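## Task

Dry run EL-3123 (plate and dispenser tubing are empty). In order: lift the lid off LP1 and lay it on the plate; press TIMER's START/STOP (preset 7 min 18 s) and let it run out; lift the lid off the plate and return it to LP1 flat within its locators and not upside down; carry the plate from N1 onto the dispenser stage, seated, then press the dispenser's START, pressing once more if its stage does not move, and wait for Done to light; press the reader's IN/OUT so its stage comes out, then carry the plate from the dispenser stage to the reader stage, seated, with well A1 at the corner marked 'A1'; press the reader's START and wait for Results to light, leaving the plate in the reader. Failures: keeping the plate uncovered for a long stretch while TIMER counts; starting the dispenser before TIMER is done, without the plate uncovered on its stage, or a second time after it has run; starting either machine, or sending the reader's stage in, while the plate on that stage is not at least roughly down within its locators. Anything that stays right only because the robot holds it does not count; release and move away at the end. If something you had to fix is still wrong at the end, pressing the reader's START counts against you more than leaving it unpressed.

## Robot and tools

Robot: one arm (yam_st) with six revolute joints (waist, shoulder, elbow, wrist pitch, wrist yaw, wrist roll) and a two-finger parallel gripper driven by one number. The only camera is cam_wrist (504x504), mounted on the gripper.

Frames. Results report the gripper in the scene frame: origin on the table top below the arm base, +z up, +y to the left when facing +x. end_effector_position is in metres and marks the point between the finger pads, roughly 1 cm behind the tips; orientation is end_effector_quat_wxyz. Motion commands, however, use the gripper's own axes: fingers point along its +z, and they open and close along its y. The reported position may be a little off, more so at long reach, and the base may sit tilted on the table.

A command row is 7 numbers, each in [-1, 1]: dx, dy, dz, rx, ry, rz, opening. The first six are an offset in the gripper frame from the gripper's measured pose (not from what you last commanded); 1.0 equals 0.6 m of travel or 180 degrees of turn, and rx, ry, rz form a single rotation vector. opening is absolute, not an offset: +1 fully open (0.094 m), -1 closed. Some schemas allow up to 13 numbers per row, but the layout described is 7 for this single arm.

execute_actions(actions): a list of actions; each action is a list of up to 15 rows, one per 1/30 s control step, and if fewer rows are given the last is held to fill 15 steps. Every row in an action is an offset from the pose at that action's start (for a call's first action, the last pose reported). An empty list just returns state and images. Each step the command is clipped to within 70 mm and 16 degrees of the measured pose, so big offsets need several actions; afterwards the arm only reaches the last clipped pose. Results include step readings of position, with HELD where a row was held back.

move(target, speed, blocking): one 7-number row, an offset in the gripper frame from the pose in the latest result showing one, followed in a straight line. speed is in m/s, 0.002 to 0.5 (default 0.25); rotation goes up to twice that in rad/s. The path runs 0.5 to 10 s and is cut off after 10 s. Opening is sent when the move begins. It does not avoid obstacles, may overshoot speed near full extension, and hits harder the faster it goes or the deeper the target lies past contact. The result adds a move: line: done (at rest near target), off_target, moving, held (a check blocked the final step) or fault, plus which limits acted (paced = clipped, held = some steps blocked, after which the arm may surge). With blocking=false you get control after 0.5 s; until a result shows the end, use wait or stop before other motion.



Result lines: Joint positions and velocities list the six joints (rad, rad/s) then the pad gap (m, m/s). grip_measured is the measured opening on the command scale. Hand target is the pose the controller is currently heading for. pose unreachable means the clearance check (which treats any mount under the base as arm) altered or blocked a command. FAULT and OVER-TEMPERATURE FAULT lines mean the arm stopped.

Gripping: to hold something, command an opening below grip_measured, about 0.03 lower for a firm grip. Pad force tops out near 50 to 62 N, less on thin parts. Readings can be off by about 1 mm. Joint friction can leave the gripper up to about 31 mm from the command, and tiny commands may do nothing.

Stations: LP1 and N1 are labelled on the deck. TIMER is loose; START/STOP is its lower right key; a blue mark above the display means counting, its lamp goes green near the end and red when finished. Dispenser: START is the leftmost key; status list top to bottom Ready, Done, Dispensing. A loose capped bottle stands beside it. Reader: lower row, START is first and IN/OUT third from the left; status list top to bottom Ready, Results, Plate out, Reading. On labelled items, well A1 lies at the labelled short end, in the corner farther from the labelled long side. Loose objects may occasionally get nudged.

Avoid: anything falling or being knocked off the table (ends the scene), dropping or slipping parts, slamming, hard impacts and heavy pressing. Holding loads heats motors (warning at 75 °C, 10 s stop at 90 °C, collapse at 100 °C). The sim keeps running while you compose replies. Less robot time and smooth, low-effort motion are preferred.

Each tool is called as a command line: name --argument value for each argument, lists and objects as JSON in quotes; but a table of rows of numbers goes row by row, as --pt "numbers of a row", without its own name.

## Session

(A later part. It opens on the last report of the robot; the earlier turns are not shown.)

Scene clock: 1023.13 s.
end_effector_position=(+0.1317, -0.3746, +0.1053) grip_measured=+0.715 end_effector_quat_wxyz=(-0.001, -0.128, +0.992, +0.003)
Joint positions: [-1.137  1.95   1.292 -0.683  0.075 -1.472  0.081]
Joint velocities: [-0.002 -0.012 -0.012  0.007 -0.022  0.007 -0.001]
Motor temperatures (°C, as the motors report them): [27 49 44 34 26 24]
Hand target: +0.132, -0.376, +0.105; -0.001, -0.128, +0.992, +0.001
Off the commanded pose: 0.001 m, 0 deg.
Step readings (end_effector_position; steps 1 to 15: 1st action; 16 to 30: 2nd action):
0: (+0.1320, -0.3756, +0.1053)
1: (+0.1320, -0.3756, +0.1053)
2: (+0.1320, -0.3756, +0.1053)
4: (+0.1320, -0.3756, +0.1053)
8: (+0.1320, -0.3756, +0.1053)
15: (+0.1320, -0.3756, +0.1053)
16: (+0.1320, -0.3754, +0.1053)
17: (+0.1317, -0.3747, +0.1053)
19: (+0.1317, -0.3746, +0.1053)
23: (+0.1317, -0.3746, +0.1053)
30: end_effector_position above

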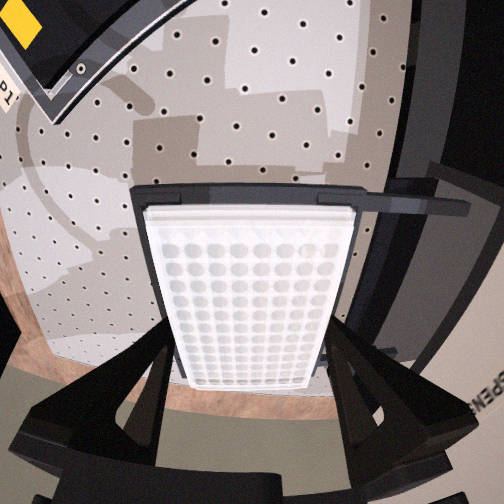

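execute_actions --actions '[[[0,0,0,0,0,0,0.68]]]'

move --target '[0,-0.005,-0.06,0.012,0,0,0.68]' --speed 0.03

move --target '[0,0.03,-0.24,0,0,0,0.68]' --speed 0.12

Scene clock: 1028.83 s.
end_effector_position=(+0.1317, -0.3746, +0.1053) grip_measured=+0.691 end_effector_quat_wxyz=(-0.001, -0.128, +0.992, +0.003)
Joint positions: [-1.137  1.95   1.292 -0.683  0.075 -1.472  0.079]
Joint velocities: [ 0.007 -0.012 -0.012  0.051  0.022 -0.007 -0.   ]
Motor temperatures (°C, as the motors report them): [27 50 44 33 26 24]
Hand target: +0.132, -0.375, +0.105; -0.001, -0.128, +0.992, +0.003
Off the commanded pose: 0.000 m, 0 deg.
Step readings (end_effector_position):
0: (+0.1317, -0.3746, +0.1053)
1: (+0.1317, -0.3746, +0.1053)
2: (+0.1317, -0.3746, +0.1053)
4: (+0.1317, -0.3746, +0.1053)
8: (+0.1317, -0.3746, +0.1053)
15: end_effector_position above

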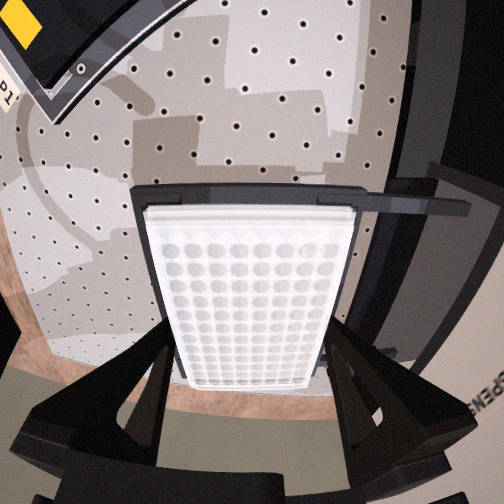

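Scene clock: 1030.30 s.
end_effector_position=(+0.1297, -0.3747, +0.1310) grip_measured=+0.691 end_effector_quat_wxyz=(+0.001, -0.128, +0.992, -0.007)
Joint positions: [-1.137  1.877  1.292 -0.737  0.075 -1.472  0.079]
Joint velocities: [ 0.002  0.002 -0.012 -0.051 -0.051  0.022  0.001]
Motor temperatures (°C, as the motors report them): [27 51 44 33 26 24]
Hand target: +0.133, -0.377, +0.141; +0.001, -0.129, +0.992, -0.016
Off the commanded pose: 0.011 m, 1 deg.
move: off_target

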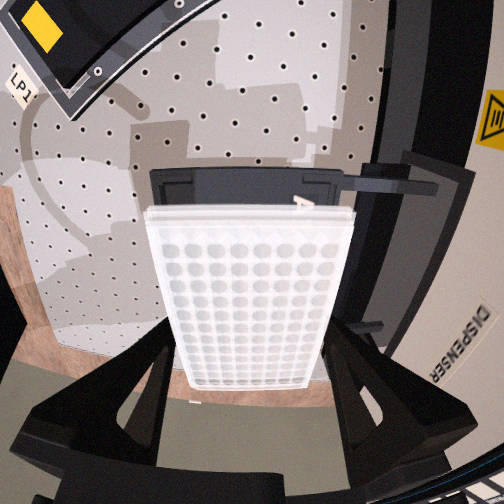

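Scene clock: 1032.10 s.
end_effector_position=(+0.1230, -0.3517, +0.2637) grip_measured=+0.691 end_effector_quat_wxyz=(+0.000, -0.127, +0.992, +0.004)
Joint positions: [-1.101  1.638  1.507 -1.215  0.08  -1.434  0.079]
Joint velocities: [-0.027 -0.012 -0.012 -0.037  0.081  0.037 -0.001]
Motor temperatures (°C, as the motors report them): [27 51 44 33 26 24]
Hand target: +0.126, -0.353, +0.274; +0.000, -0.128, +0.992, -0.007
Off the commanded pose: 0.012 m, 1 deg.
move: off_target

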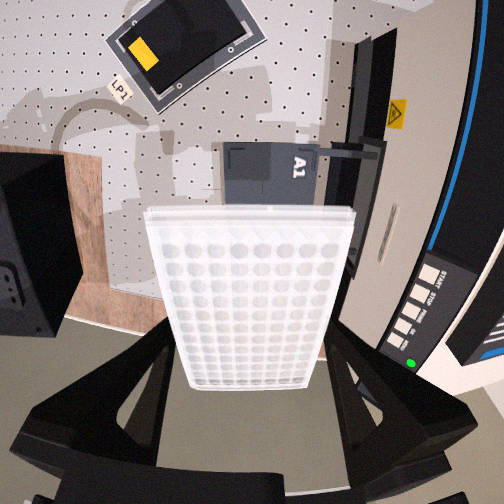

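move --target '[-0.417,0.5,-0.02,0,0,0.1,0.675]' --speed 0.12

Scene clock: 1042.27 s.
end_effector_position=(+0.2803, -0.0062, +0.2648) grip_measured=+0.688 end_effector_quat_wxyz=(-0.016, +0.027, +0.999, -0.007)
Joint positions: [ 0.274  1.672  1.224 -1.195  0.25   0.271  0.079]
Joint velocities: [-0.007 -0.007 -0.002  0.037  0.066  0.022 -0.001]
Motor temperatures (°C, as the motors report them): [28 52 44 33 26 24]
Hand target: +0.283, -0.004, +0.266; -0.019, +0.027, +0.999, -0.010
Off the commanded pose: 0.018 m, 2 deg.
move: off_target

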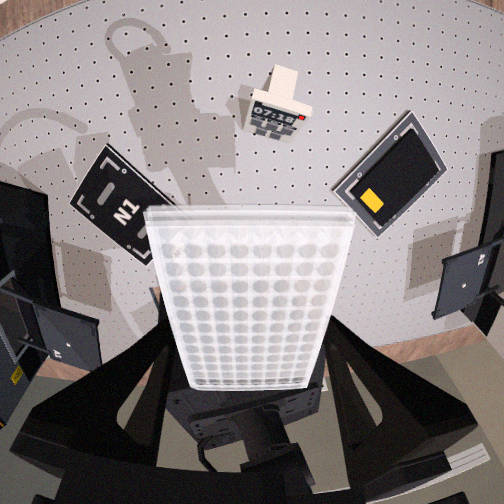

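move --target '[0.3,0.455,0.04,-0.004,-0.012,0.1,0.675]' --speed 0.12

Scene clock: 1048.63 s.
end_effector_position=(+0.1212, +0.2613, +0.2340) grip_measured=+0.688 end_effector_quat_wxyz=(+0.014, +0.183, +0.983, -0.023)
Joint positions: [ 1.29   2.035  1.267 -1.071  0.131  1.604  0.079]
Joint velocities: [ 0.007  0.002 -0.007 -0.022 -0.037  0.007 -0.   ]
Motor temperatures (°C, as the motors report them): [28 51 45 32 26 24]
Hand target: +0.120, +0.268, +0.233; +0.012, +0.185, +0.982, -0.020
Off the commanded pose: 0.018 m, 2 deg.
move: off_target

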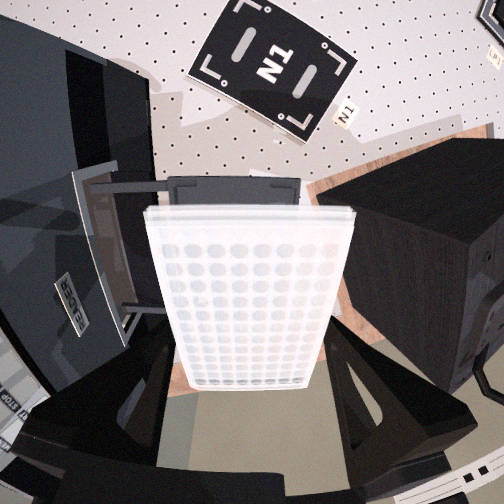

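move --target '[0.04,0.012,0.085,-0.01,0.016,0.003,0.675]' --speed 0.05

Scene clock: 1056.57 s.
end_effector_position=(+0.1106, +0.2761, +0.1906) grip_measured=+0.688 end_effector_quat_wxyz=(-0.004, +0.190, +0.982, +0.006)
Joint positions: [ 1.3    2.089  1.151 -0.849  0.085  1.622  0.079]
Joint velocities: [-0.017 -0.002 -0.002  0.007  0.037 -0.037  0.001]
Motor temperatures (°C, as the motors report them): [28 50 45 32 26 24]
Hand target: +0.104, +0.274, +0.182; -0.008, +0.187, +0.982, -0.003
Off the commanded pose: 0.012 m, 1 deg.
move: off_target

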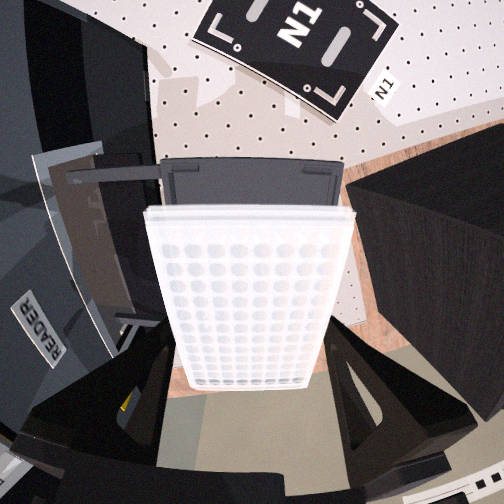

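move --target '[-0.005,-0.008,0.045,0.012,-0.005,0.007,0.675]' --speed 0.03

zoom_image --camera "cam_wrist" --region '[110,140,390,260]'

Scene clock: 1061.67 s.
end_effector_position=(+0.1106, +0.2767, +0.1732) grip_measured=+0.688 end_effector_quat_wxyz=(-0.001, +0.192, +0.981, -0.003)
Joint positions: [ 1.3    2.138  1.139 -0.806  0.094  1.629  0.079]
Joint velocities: [ 0.007 -0.012 -0.002 -0.095  0.022 -0.051 -0.001]
Motor temperatures (°C, as the motors report them): [28 50 44 32 26 24]
Hand target: +0.112, +0.271, +0.164; +0.000, +0.201, +0.980, -0.014
Off the commanded pose: 0.011 m, 2 deg.
move: off_target

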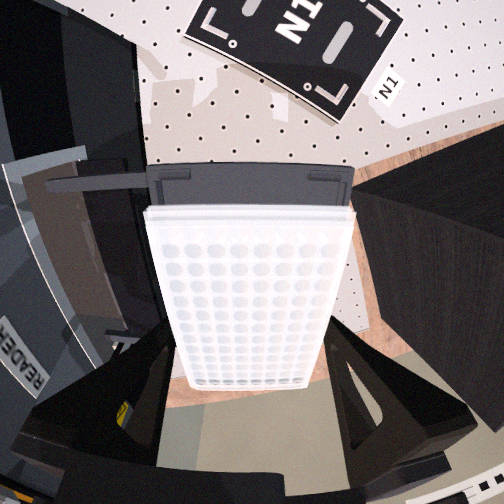

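Region (110, 140, 390, 260) of cam_wrist's 504x504 image, scaled by 1.800, with more detail than that image has; it fills the top 216 rows of this view, and the rest is white.

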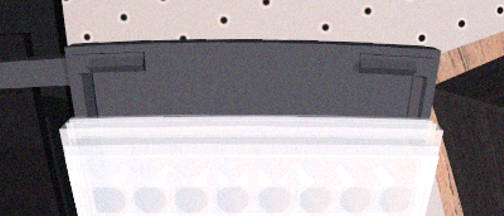

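move --target '[-0.015,0,0,0,0,0.005,0.675]' --speed 0.015

zoom_image --camera "cam_wrist" --region '[110,140,390,260]'

Scene clock: 1068.60 s.
end_effector_position=(+0.1147, +0.2754, +0.1727) grip_measured=+0.688 end_effector_quat_wxyz=(-0.002, +0.199, +0.980, -0.003)
Joint positions: [ 1.285  2.138  1.139 -0.804  0.094  1.628  0.079]
Joint velocities: [ 0.007  0.012  0.017 -0.007  0.051 -0.007 -0.001]
Motor temperatures (°C, as the motors report them): [28 49 44 32 26 24]
Hand target: +0.119, +0.273, +0.173; -0.001, +0.200, +0.980, -0.003
Off the commanded pose: 0.005 m, 0 deg.
move: done

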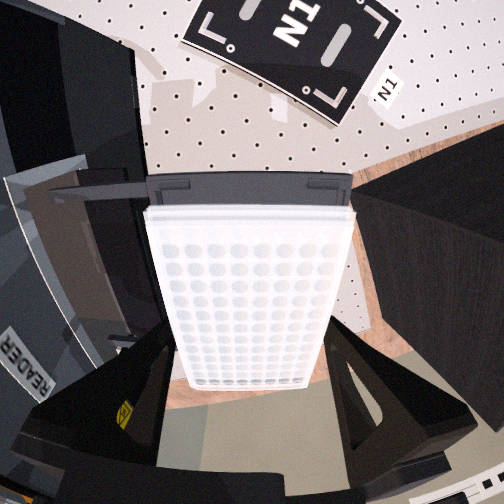

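Region (110, 140, 390, 260) of cam_wrist's 504x504 image, scaled by 1.800, with more detail than that image has; it fills the top 216 rows of this view, and the rest is white.

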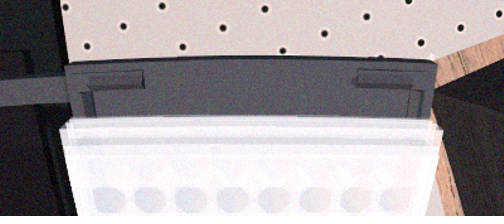

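move --target '[-0.004,-0.005,0.03,0.0095,0,0,0.675]' --speed 0.015

zoom_image --camera "cam_wrist" --region '[110,140,390,260]'

Scene clock: 1072.73 s.
end_effector_position=(+0.1141, +0.2764, +0.1638) grip_measured=+0.688 end_effector_quat_wxyz=(-0.003, +0.198, +0.980, -0.008)
Joint positions: [ 1.285  2.167  1.139 -0.786  0.094  1.628  0.079]
Joint velocities: [-0.007 -0.002 -0.017 -0.022  0.022  0.066 -0.   ]
Motor temperatures (°C, as the motors report them): [28 50 44 32 26 24]
Hand target: +0.116, +0.272, +0.155; -0.006, +0.199, +0.980, -0.017
Off the commanded pose: 0.010 m, 1 deg.
move: done

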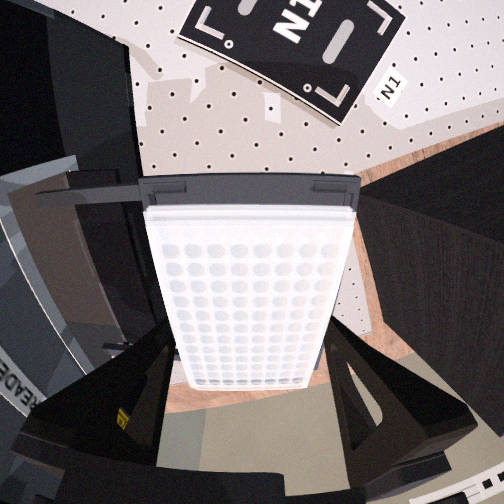

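Region (110, 140, 390, 260) of cam_wrist's 504x504 image, scaled by 1.800, with more detail than that image has; it fills the top 216 rows of this view, and the rest is white.

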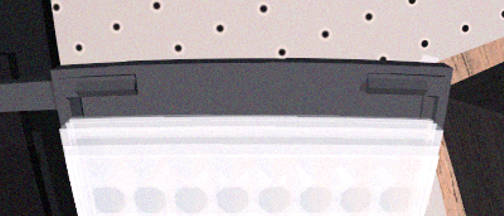

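move --target '[-0.007,0,0,0,-0.0075,0,0.675]' --speed 0.01

zoom_image --camera "cam_wrist" --region '[110,140,390,260]'

Scene clock: 1077.47 s.
end_effector_position=(+0.1169, +0.2756, +0.1638) grip_measured=+0.688 end_effector_quat_wxyz=(+0.005, +0.198, +0.980, -0.009)
Joint positions: [ 1.285  2.167  1.139 -0.785  0.111  1.628  0.079]
Joint velocities: [-0.012  0.012 -0.017  0.022  0.022  0.022  0.001]
Motor temperatures (°C, as the motors report them): [28 50 43 32 26 24]
Hand target: +0.118, +0.275, +0.164; +0.008, +0.198, +0.980, -0.011
Off the commanded pose: 0.001 m, 0 deg.
move: done

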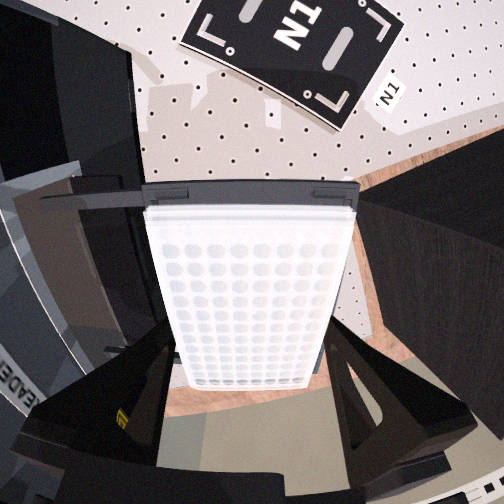

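Region (110, 140, 390, 260) of cam_wrist's 504x504 image, scaled by 1.800, with more detail than that image has; it fills the top 216 rows of this view, and the rest is white.

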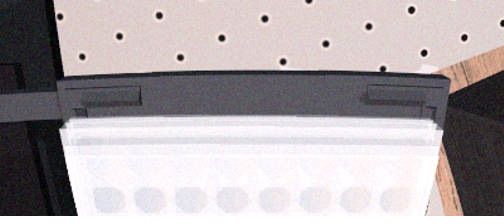

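move --target '[0,-0.006,0.026,0.0095,0,0,0.675]' --speed 0.012

zoom_image --camera "cam_wrist" --region '[110,140,390,260]'

Scene clock: 1082.43 s.
end_effector_position=(+0.1169, +0.2757, +0.1594) grip_measured=+0.688 end_effector_quat_wxyz=(+0.006, +0.198, +0.980, -0.012)
Joint positions: [ 1.285  2.182  1.139 -0.777  0.113  1.628  0.079]
Joint velocities: [ 0.002 -0.012  0.002  0.037  0.007 -0.022 -0.001]
Motor temperatures (°C, as the motors report them): [28 50 43 31 26 24]
Hand target: +0.116, +0.272, +0.149; +0.002, +0.199, +0.980, -0.023
Off the commanded pose: 0.012 m, 1 deg.
move: off_target

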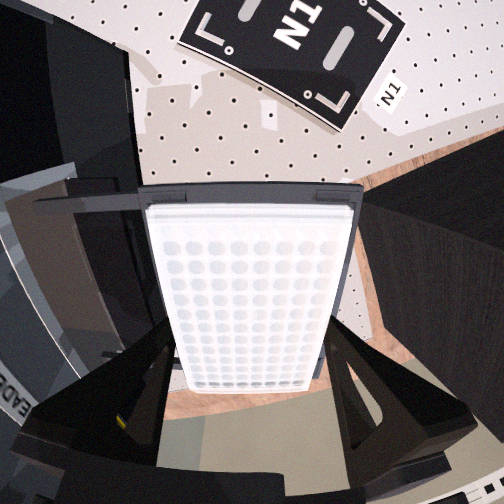

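Region (110, 140, 390, 260) of cam_wrist's 504x504 image, scaled by 1.800, with more detail than that image has; it fills the top 216 rows of this view, and the rest is white.

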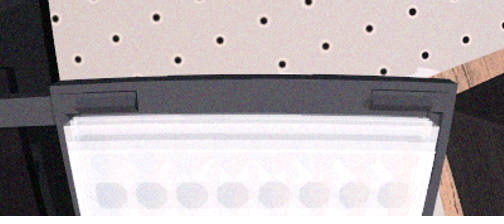

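execute_actions --actions '[[[0,0,0,0,0,0,0.8]],[[0,0,0,0,0,0,1]]]'

move --target '[0.03,0.005,-0.17,-0.012,0,0,1]' --speed 0.06

zoom_image --camera "cam_wrist" --region '[150,120,350,320]'

Scene clock: 1090.23 s.
end_effector_position=(+0.1170, +0.2756, +0.1594) grip_measured=+0.998 end_effector_quat_wxyz=(+0.006, +0.198, +0.980, -0.012)
Joint positions: [ 1.285  2.182  1.139 -0.777  0.114  1.628  0.094]
Joint velocities: [-0.002 -0.012  0.017  0.037 -0.037 -0.037  0.   ]
Motor temperatures (°C, as the motors report them): [27 49 43 31 26 24]
Hand target: +0.117, +0.276, +0.159; +0.006, +0.198, +0.980, -0.012
Off the commanded pose: 0.000 m, 0 deg.
Step readings (end_effector_position; steps 1 to 15: 1st action; 16 to 30: 2nd action):
0: (+0.1169, +0.2757, +0.1594)
1: (+0.1170, +0.2756, +0.1594)
2: (+0.1170, +0.2756, +0.1594)
4: (+0.1170, +0.2756, +0.1594)
8: (+0.1170, +0.2756, +0.1594)
15: (+0.1170, +0.2756, +0.1594)
16: (+0.1170, +0.2756, +0.1594)
17: (+0.1170, +0.2756, +0.1594)
19: (+0.1170, +0.2756, +0.1594)
23: (+0.1170, +0.2756, +0.1594)
30: end_effector_position above

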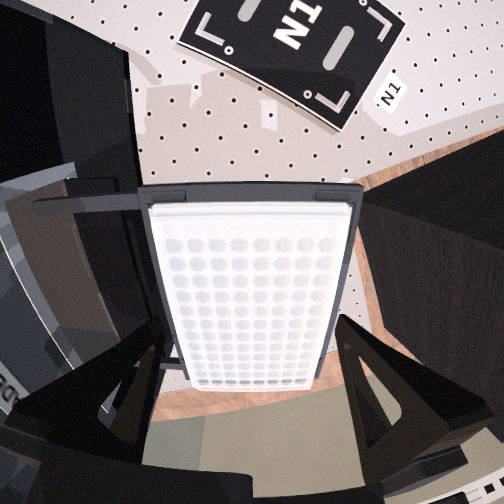

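Scene clock: 1092.43 s.
end_effector_position=(+0.1030, +0.2829, +0.2494) grip_measured=+0.998 end_effector_quat_wxyz=(+0.013, +0.198, +0.980, -0.007)
Joint positions: [ 1.361  2.051  1.343 -1.108  0.108  1.701  0.094]
Joint velocities: [ 0.012 -0.002 -0.007  0.037 -0.022 -0.007 -0.001]
Motor temperatures (°C, as the motors report them): [28 50 43 31 26 24]
Hand target: +0.099, +0.287, +0.260; +0.011, +0.198, +0.980, +0.006
Off the commanded pose: 0.013 m, 2 deg.
move: off_target

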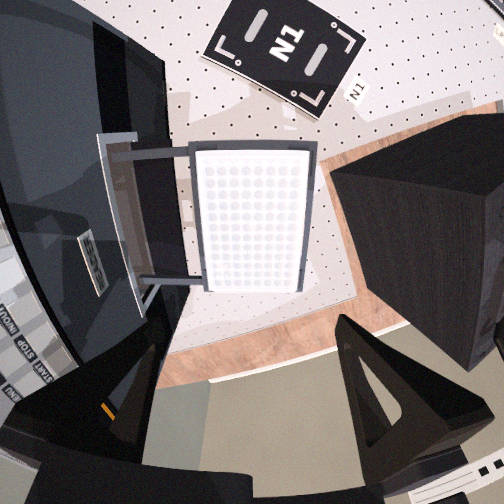

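Region (150, 120, 350, 320) of cam_wrist's 504x504 image, scaled by 2.520, with more detail than that image has.

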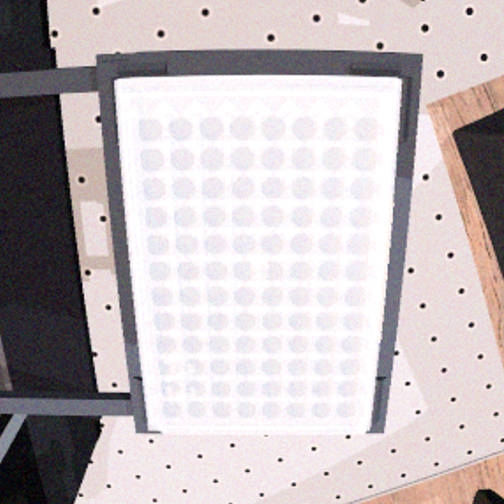

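move --target '[0,-0.05,-0.08,0,0,-0.5,-1]' --speed 0.3

zoom_image --camera "cam_wrist" --region '[150,120,360,300]'

move --target '[-0.1,0,0,0,-0.31,0,-1]' --speed 0.2

Scene clock: 1102.30 s.
end_effector_position=(+0.0921, +0.2511, +0.2847) grip_measured=-0.997 end_effector_quat_wxyz=(-0.007, -0.544, +0.839, -0.027)
Joint positions: [ 1.378  1.934  1.343 -1.26   0.107  0.171  0.   ]
Joint velocities: [-0.012 -0.007 -0.017 -0.007 -0.081  0.037 -0.001]
Motor temperatures (°C, as the motors report them): [28 51 44 31 26 24]
Hand target: +0.089, +0.255, +0.296; +0.004, -0.553, +0.833, -0.015
Off the commanded pose: 0.014 m, 2 deg.
move: off_target

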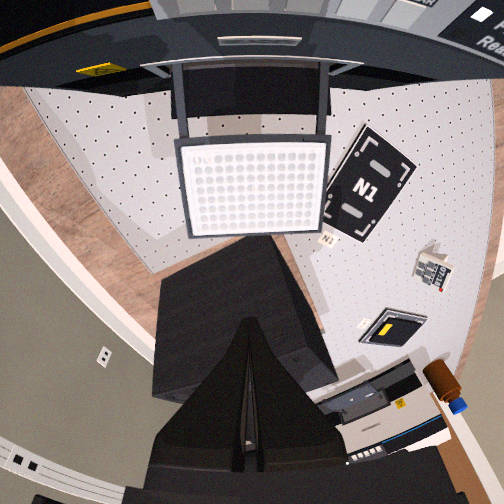

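Region (150, 120, 360, 300) of cam_wrist's 504x504 image, scaled by 2.400, with more detail than that image has; it fills the top 432 rows of this view, and the rest is white.

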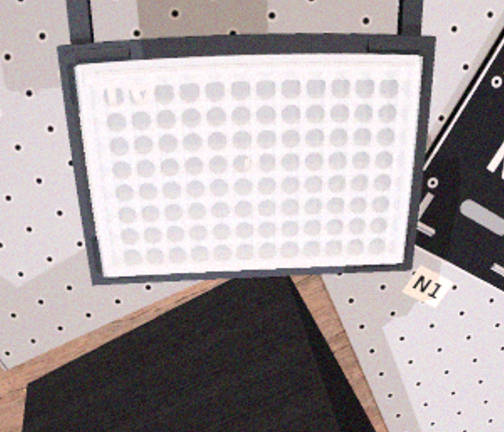

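Scene clock: 1105.47 s.
end_effector_position=(+0.1194, +0.3099, +0.2806) grip_measured=-0.997 end_effector_quat_wxyz=(+0.384, -0.495, +0.744, +0.232)
Joint positions: [1.39  1.505 0.521 0.109 0.203 0.016 0.   ]
Joint velocities: [ 0.017  0.002 -0.012  0.051 -0.081 -0.051  0.001]
Motor temperatures (°C, as the motors report them): [28 51 44 31 26 24]
Hand target: +0.117, +0.308, +0.279; +0.388, -0.500, +0.739, +0.231
Off the commanded pose: 0.005 m, 0 deg.
move: done

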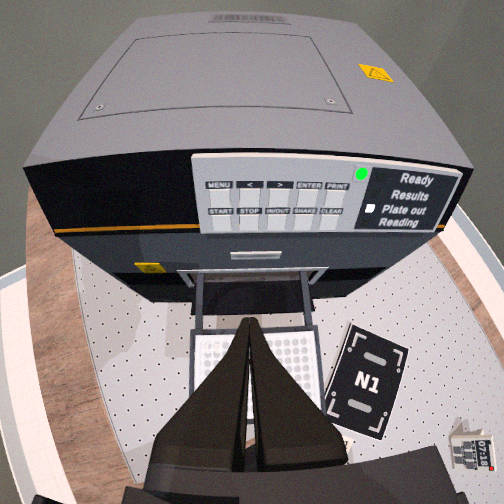

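move --target '[-0.045,0.04,0.083,0,0,0,-1]' --speed 0.05

Scene clock: 1111.30 s.
end_effector_position=(+0.1238, +0.3628, +0.2711) grip_measured=-0.997 end_effector_quat_wxyz=(+0.380, -0.497, +0.746, +0.228)
Joint positions: [1.418 1.76  0.687 0.183 0.222 0.038 0.   ]
Joint velocities: [-0.017 -0.012 -0.007  0.022  0.007  0.007 -0.001]
Motor temperatures (°C, as the motors report them): [28 50 44 33 26 24]
Hand target: +0.121, +0.370, +0.273; +0.384, -0.495, +0.744, +0.232
Off the commanded pose: 0.009 m, 1 deg.
move: done

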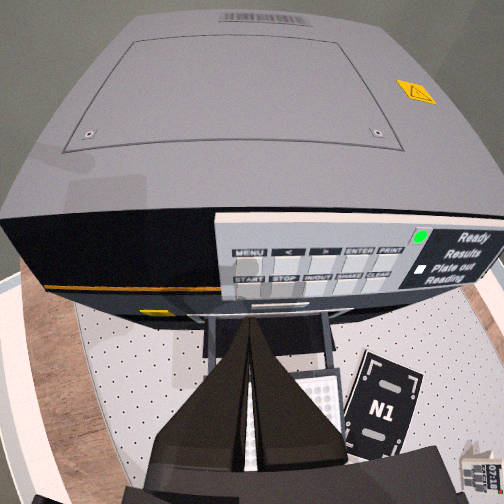

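move --target '[-0.016,0,0.055,0,0,0,-1]' --speed 0.02

move --target '[0,0,-0.12,0,0,0,-1]' --speed 0.06

Scene clock: 1115.97 s.
end_effector_position=(+0.1266, +0.3788, +0.2626) grip_measured=-0.997 end_effector_quat_wxyz=(+0.374, -0.504, +0.745, +0.224)
Joint positions: [1.415 1.845 0.745 0.193 0.214 0.028 0.   ]
Joint velocities: [ 0.002  0.007 -0.002  0.007 -0.007 -0.022 -0.001]
Motor temperatures (°C, as the motors report them): [28 49 44 34 26 24]
Hand target: +0.137, +0.390, +0.260; +0.380, -0.497, +0.746, +0.228
Off the commanded pose: 0.017 m, 1 deg.
move: off_target

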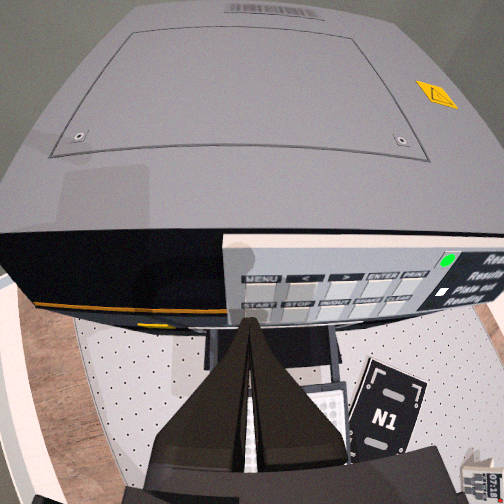

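Scene clock: 1117.67 s.
end_effector_position=(+0.1069, +0.3337, +0.3083) grip_measured=-0.997 end_effector_quat_wxyz=(+0.378, -0.502, +0.744, +0.226)
Joint positions: [ 1.464  1.547  0.685 -0.044  0.247  0.068  0.   ]
Joint velocities: [ 0.012 -0.002  0.007  0.081  0.007 -0.022 -0.   ]
Motor temperatures (°C, as the motors report them): [28 49 44 34 26 24]
Hand target: +0.102, +0.328, +0.305; +0.375, -0.504, +0.745, +0.223
Off the commanded pose: 0.008 m, 1 deg.
move: done

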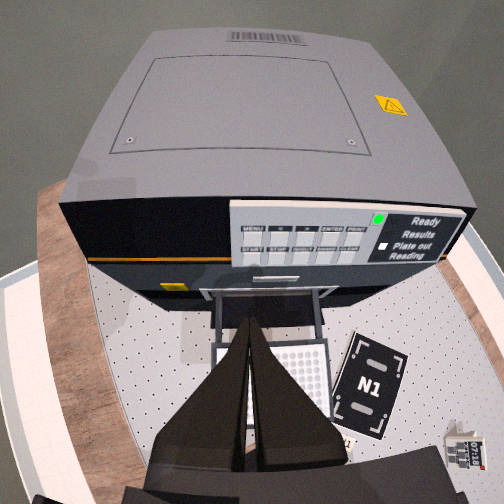

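move --target '[-0.002,-0.014,0.095,0,0,0,-1]' --speed 0.04

Scene clock: 1122.63 s.
end_effector_position=(+0.1289, +0.3664, +0.2756) grip_measured=-0.997 end_effector_quat_wxyz=(+0.375, -0.503, +0.745, +0.226)
Joint positions: [1.401 1.766 0.727 0.139 0.205 0.018 0.   ]
Joint velocities: [-0.012 -0.037 -0.007  0.022  0.022 -0.007 -0.   ]
Motor temperatures (°C, as the motors report them): [28 48 45 35 26 24]
Hand target: +0.134, +0.372, +0.276; +0.378, -0.501, +0.744, +0.227
Off the commanded pose: 0.008 m, 0 deg.
move: done

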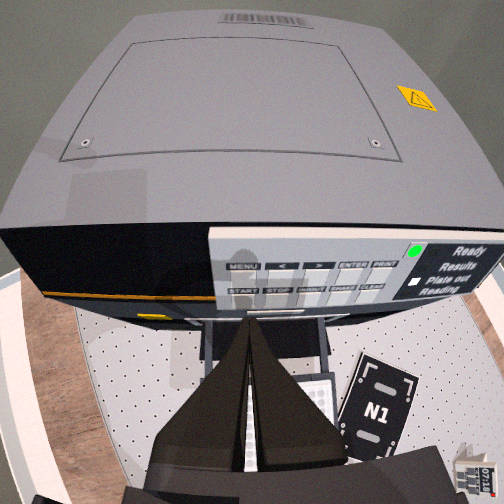

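move --target '[-0.008,0.012,0.065,0,0,0,-1]' --speed 0.02

move --target '[0,0,-0.12,0,0,0,-1]' --speed 0.06

Scene clock: 1127.47 s.
end_effector_position=(+0.1315, +0.3784, +0.2642) grip_measured=-0.997 end_effector_quat_wxyz=(+0.368, -0.507, +0.749, +0.217)
Joint positions: [1.401 1.844 0.773 0.145 0.208 0.018 0.   ]
Joint velocities: [ 0.012 -0.012  0.007 -0.11   0.007 -0.022 -0.001]
Motor temperatures (°C, as the motors report them): [28 47 45 35 26 24]
Hand target: +0.136, +0.397, +0.256; +0.374, -0.503, +0.745, +0.225
Off the commanded pose: 0.024 m, 1 deg.
move: off_target

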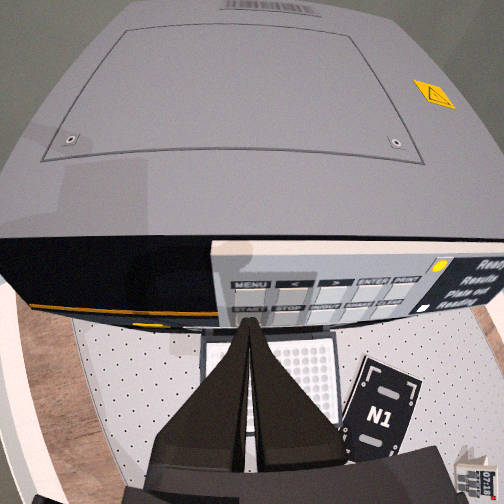

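Scene clock: 1129.17 s.
end_effector_position=(+0.1121, +0.3343, +0.3110) grip_measured=-0.997 end_effector_quat_wxyz=(+0.371, -0.505, +0.748, +0.219)
Joint positions: [ 1.447  1.556  0.721 -0.089  0.238  0.056  0.   ]
Joint velocities: [ 0.017 -0.002 -0.002 -0.007 -0.022  0.022 -0.001]
Motor temperatures (°C, as the motors report them): [28 47 45 36 26 24]
Hand target: +0.107, +0.328, +0.308; +0.368, -0.507, +0.749, +0.216
Off the commanded pose: 0.008 m, 1 deg.
move: done

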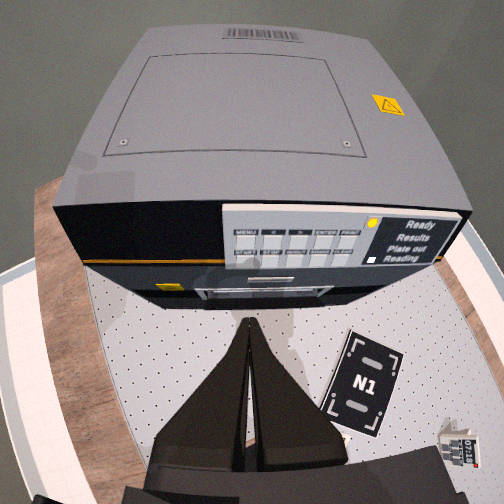

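wait --seconds 10

wait --seconds 10

wait --seconds 10

Scene clock: 1141.67 s.
end_effector_position=(+0.1121, +0.3341, +0.3108) grip_measured=-0.997 end_effector_quat_wxyz=(+0.371, -0.505, +0.748, +0.219)
Joint positions: [ 1.447  1.556  0.721 -0.091  0.239  0.056  0.   ]
Joint velocities: [ 0.007  0.007 -0.002  0.007 -0.095  0.125  0.   ]
Motor temperatures (°C, as the motors report them): [28 47 45 36 26 24]
Hand target: +0.107, +0.328, +0.308; +0.368, -0.507, +0.749, +0.216
Off the commanded pose: 0.007 m, 1 deg.
wait: 10.00 s; at rest from the start

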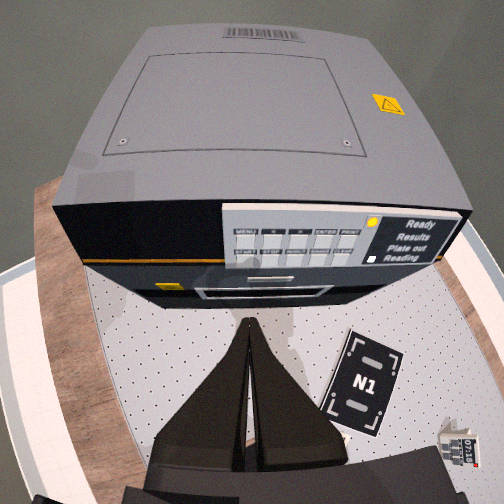

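Scene clock: 1151.67 s.
end_effector_position=(+0.1121, +0.3341, +0.3108) grip_measured=-0.997 end_effector_quat_wxyz=(+0.371, -0.505, +0.748, +0.219)
Joint positions: [ 1.447  1.556  0.721 -0.091  0.239  0.056  0.   ]
Joint velocities: [-0.002 -0.007 -0.002  0.022 -0.022 -0.022  0.001]
Motor temperatures (°C, as the motors report them): [28 46 44 36 26 24]
Hand target: +0.107, +0.328, +0.308; +0.368, -0.507, +0.749, +0.216
Off the commanded pose: 0.007 m, 1 deg.
wait: 10.00 s; at rest by 0.17 s

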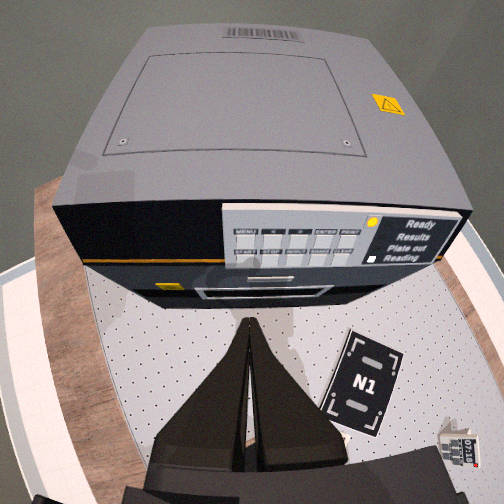

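Scene clock: 1161.67 s.
end_effector_position=(+0.1121, +0.3341, +0.3108) grip_measured=-0.997 end_effector_quat_wxyz=(+0.371, -0.505, +0.748, +0.219)
Joint positions: [ 1.447  1.556  0.721 -0.091  0.239  0.056  0.   ]
Joint velocities: [-0.002  0.007 -0.017 -0.037 -0.037  0.007  0.   ]
Motor temperatures (°C, as the motors report them): [28 46 44 37 26 24]
Hand target: +0.107, +0.328, +0.308; +0.368, -0.507, +0.749, +0.216
Off the commanded pose: 0.007 m, 1 deg.
wait: 10.00 s; at rest by 0.17 s

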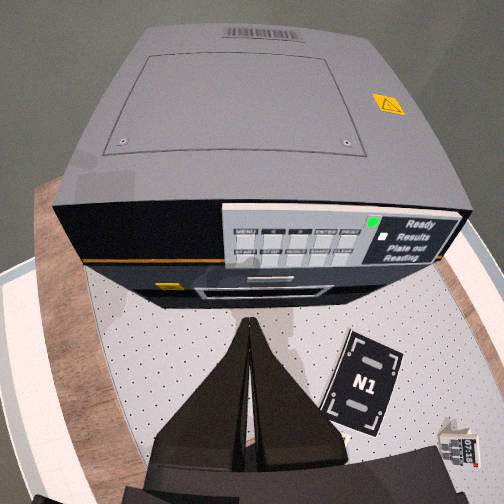

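finished_scene --scene 2

The scene is finished: the task was done.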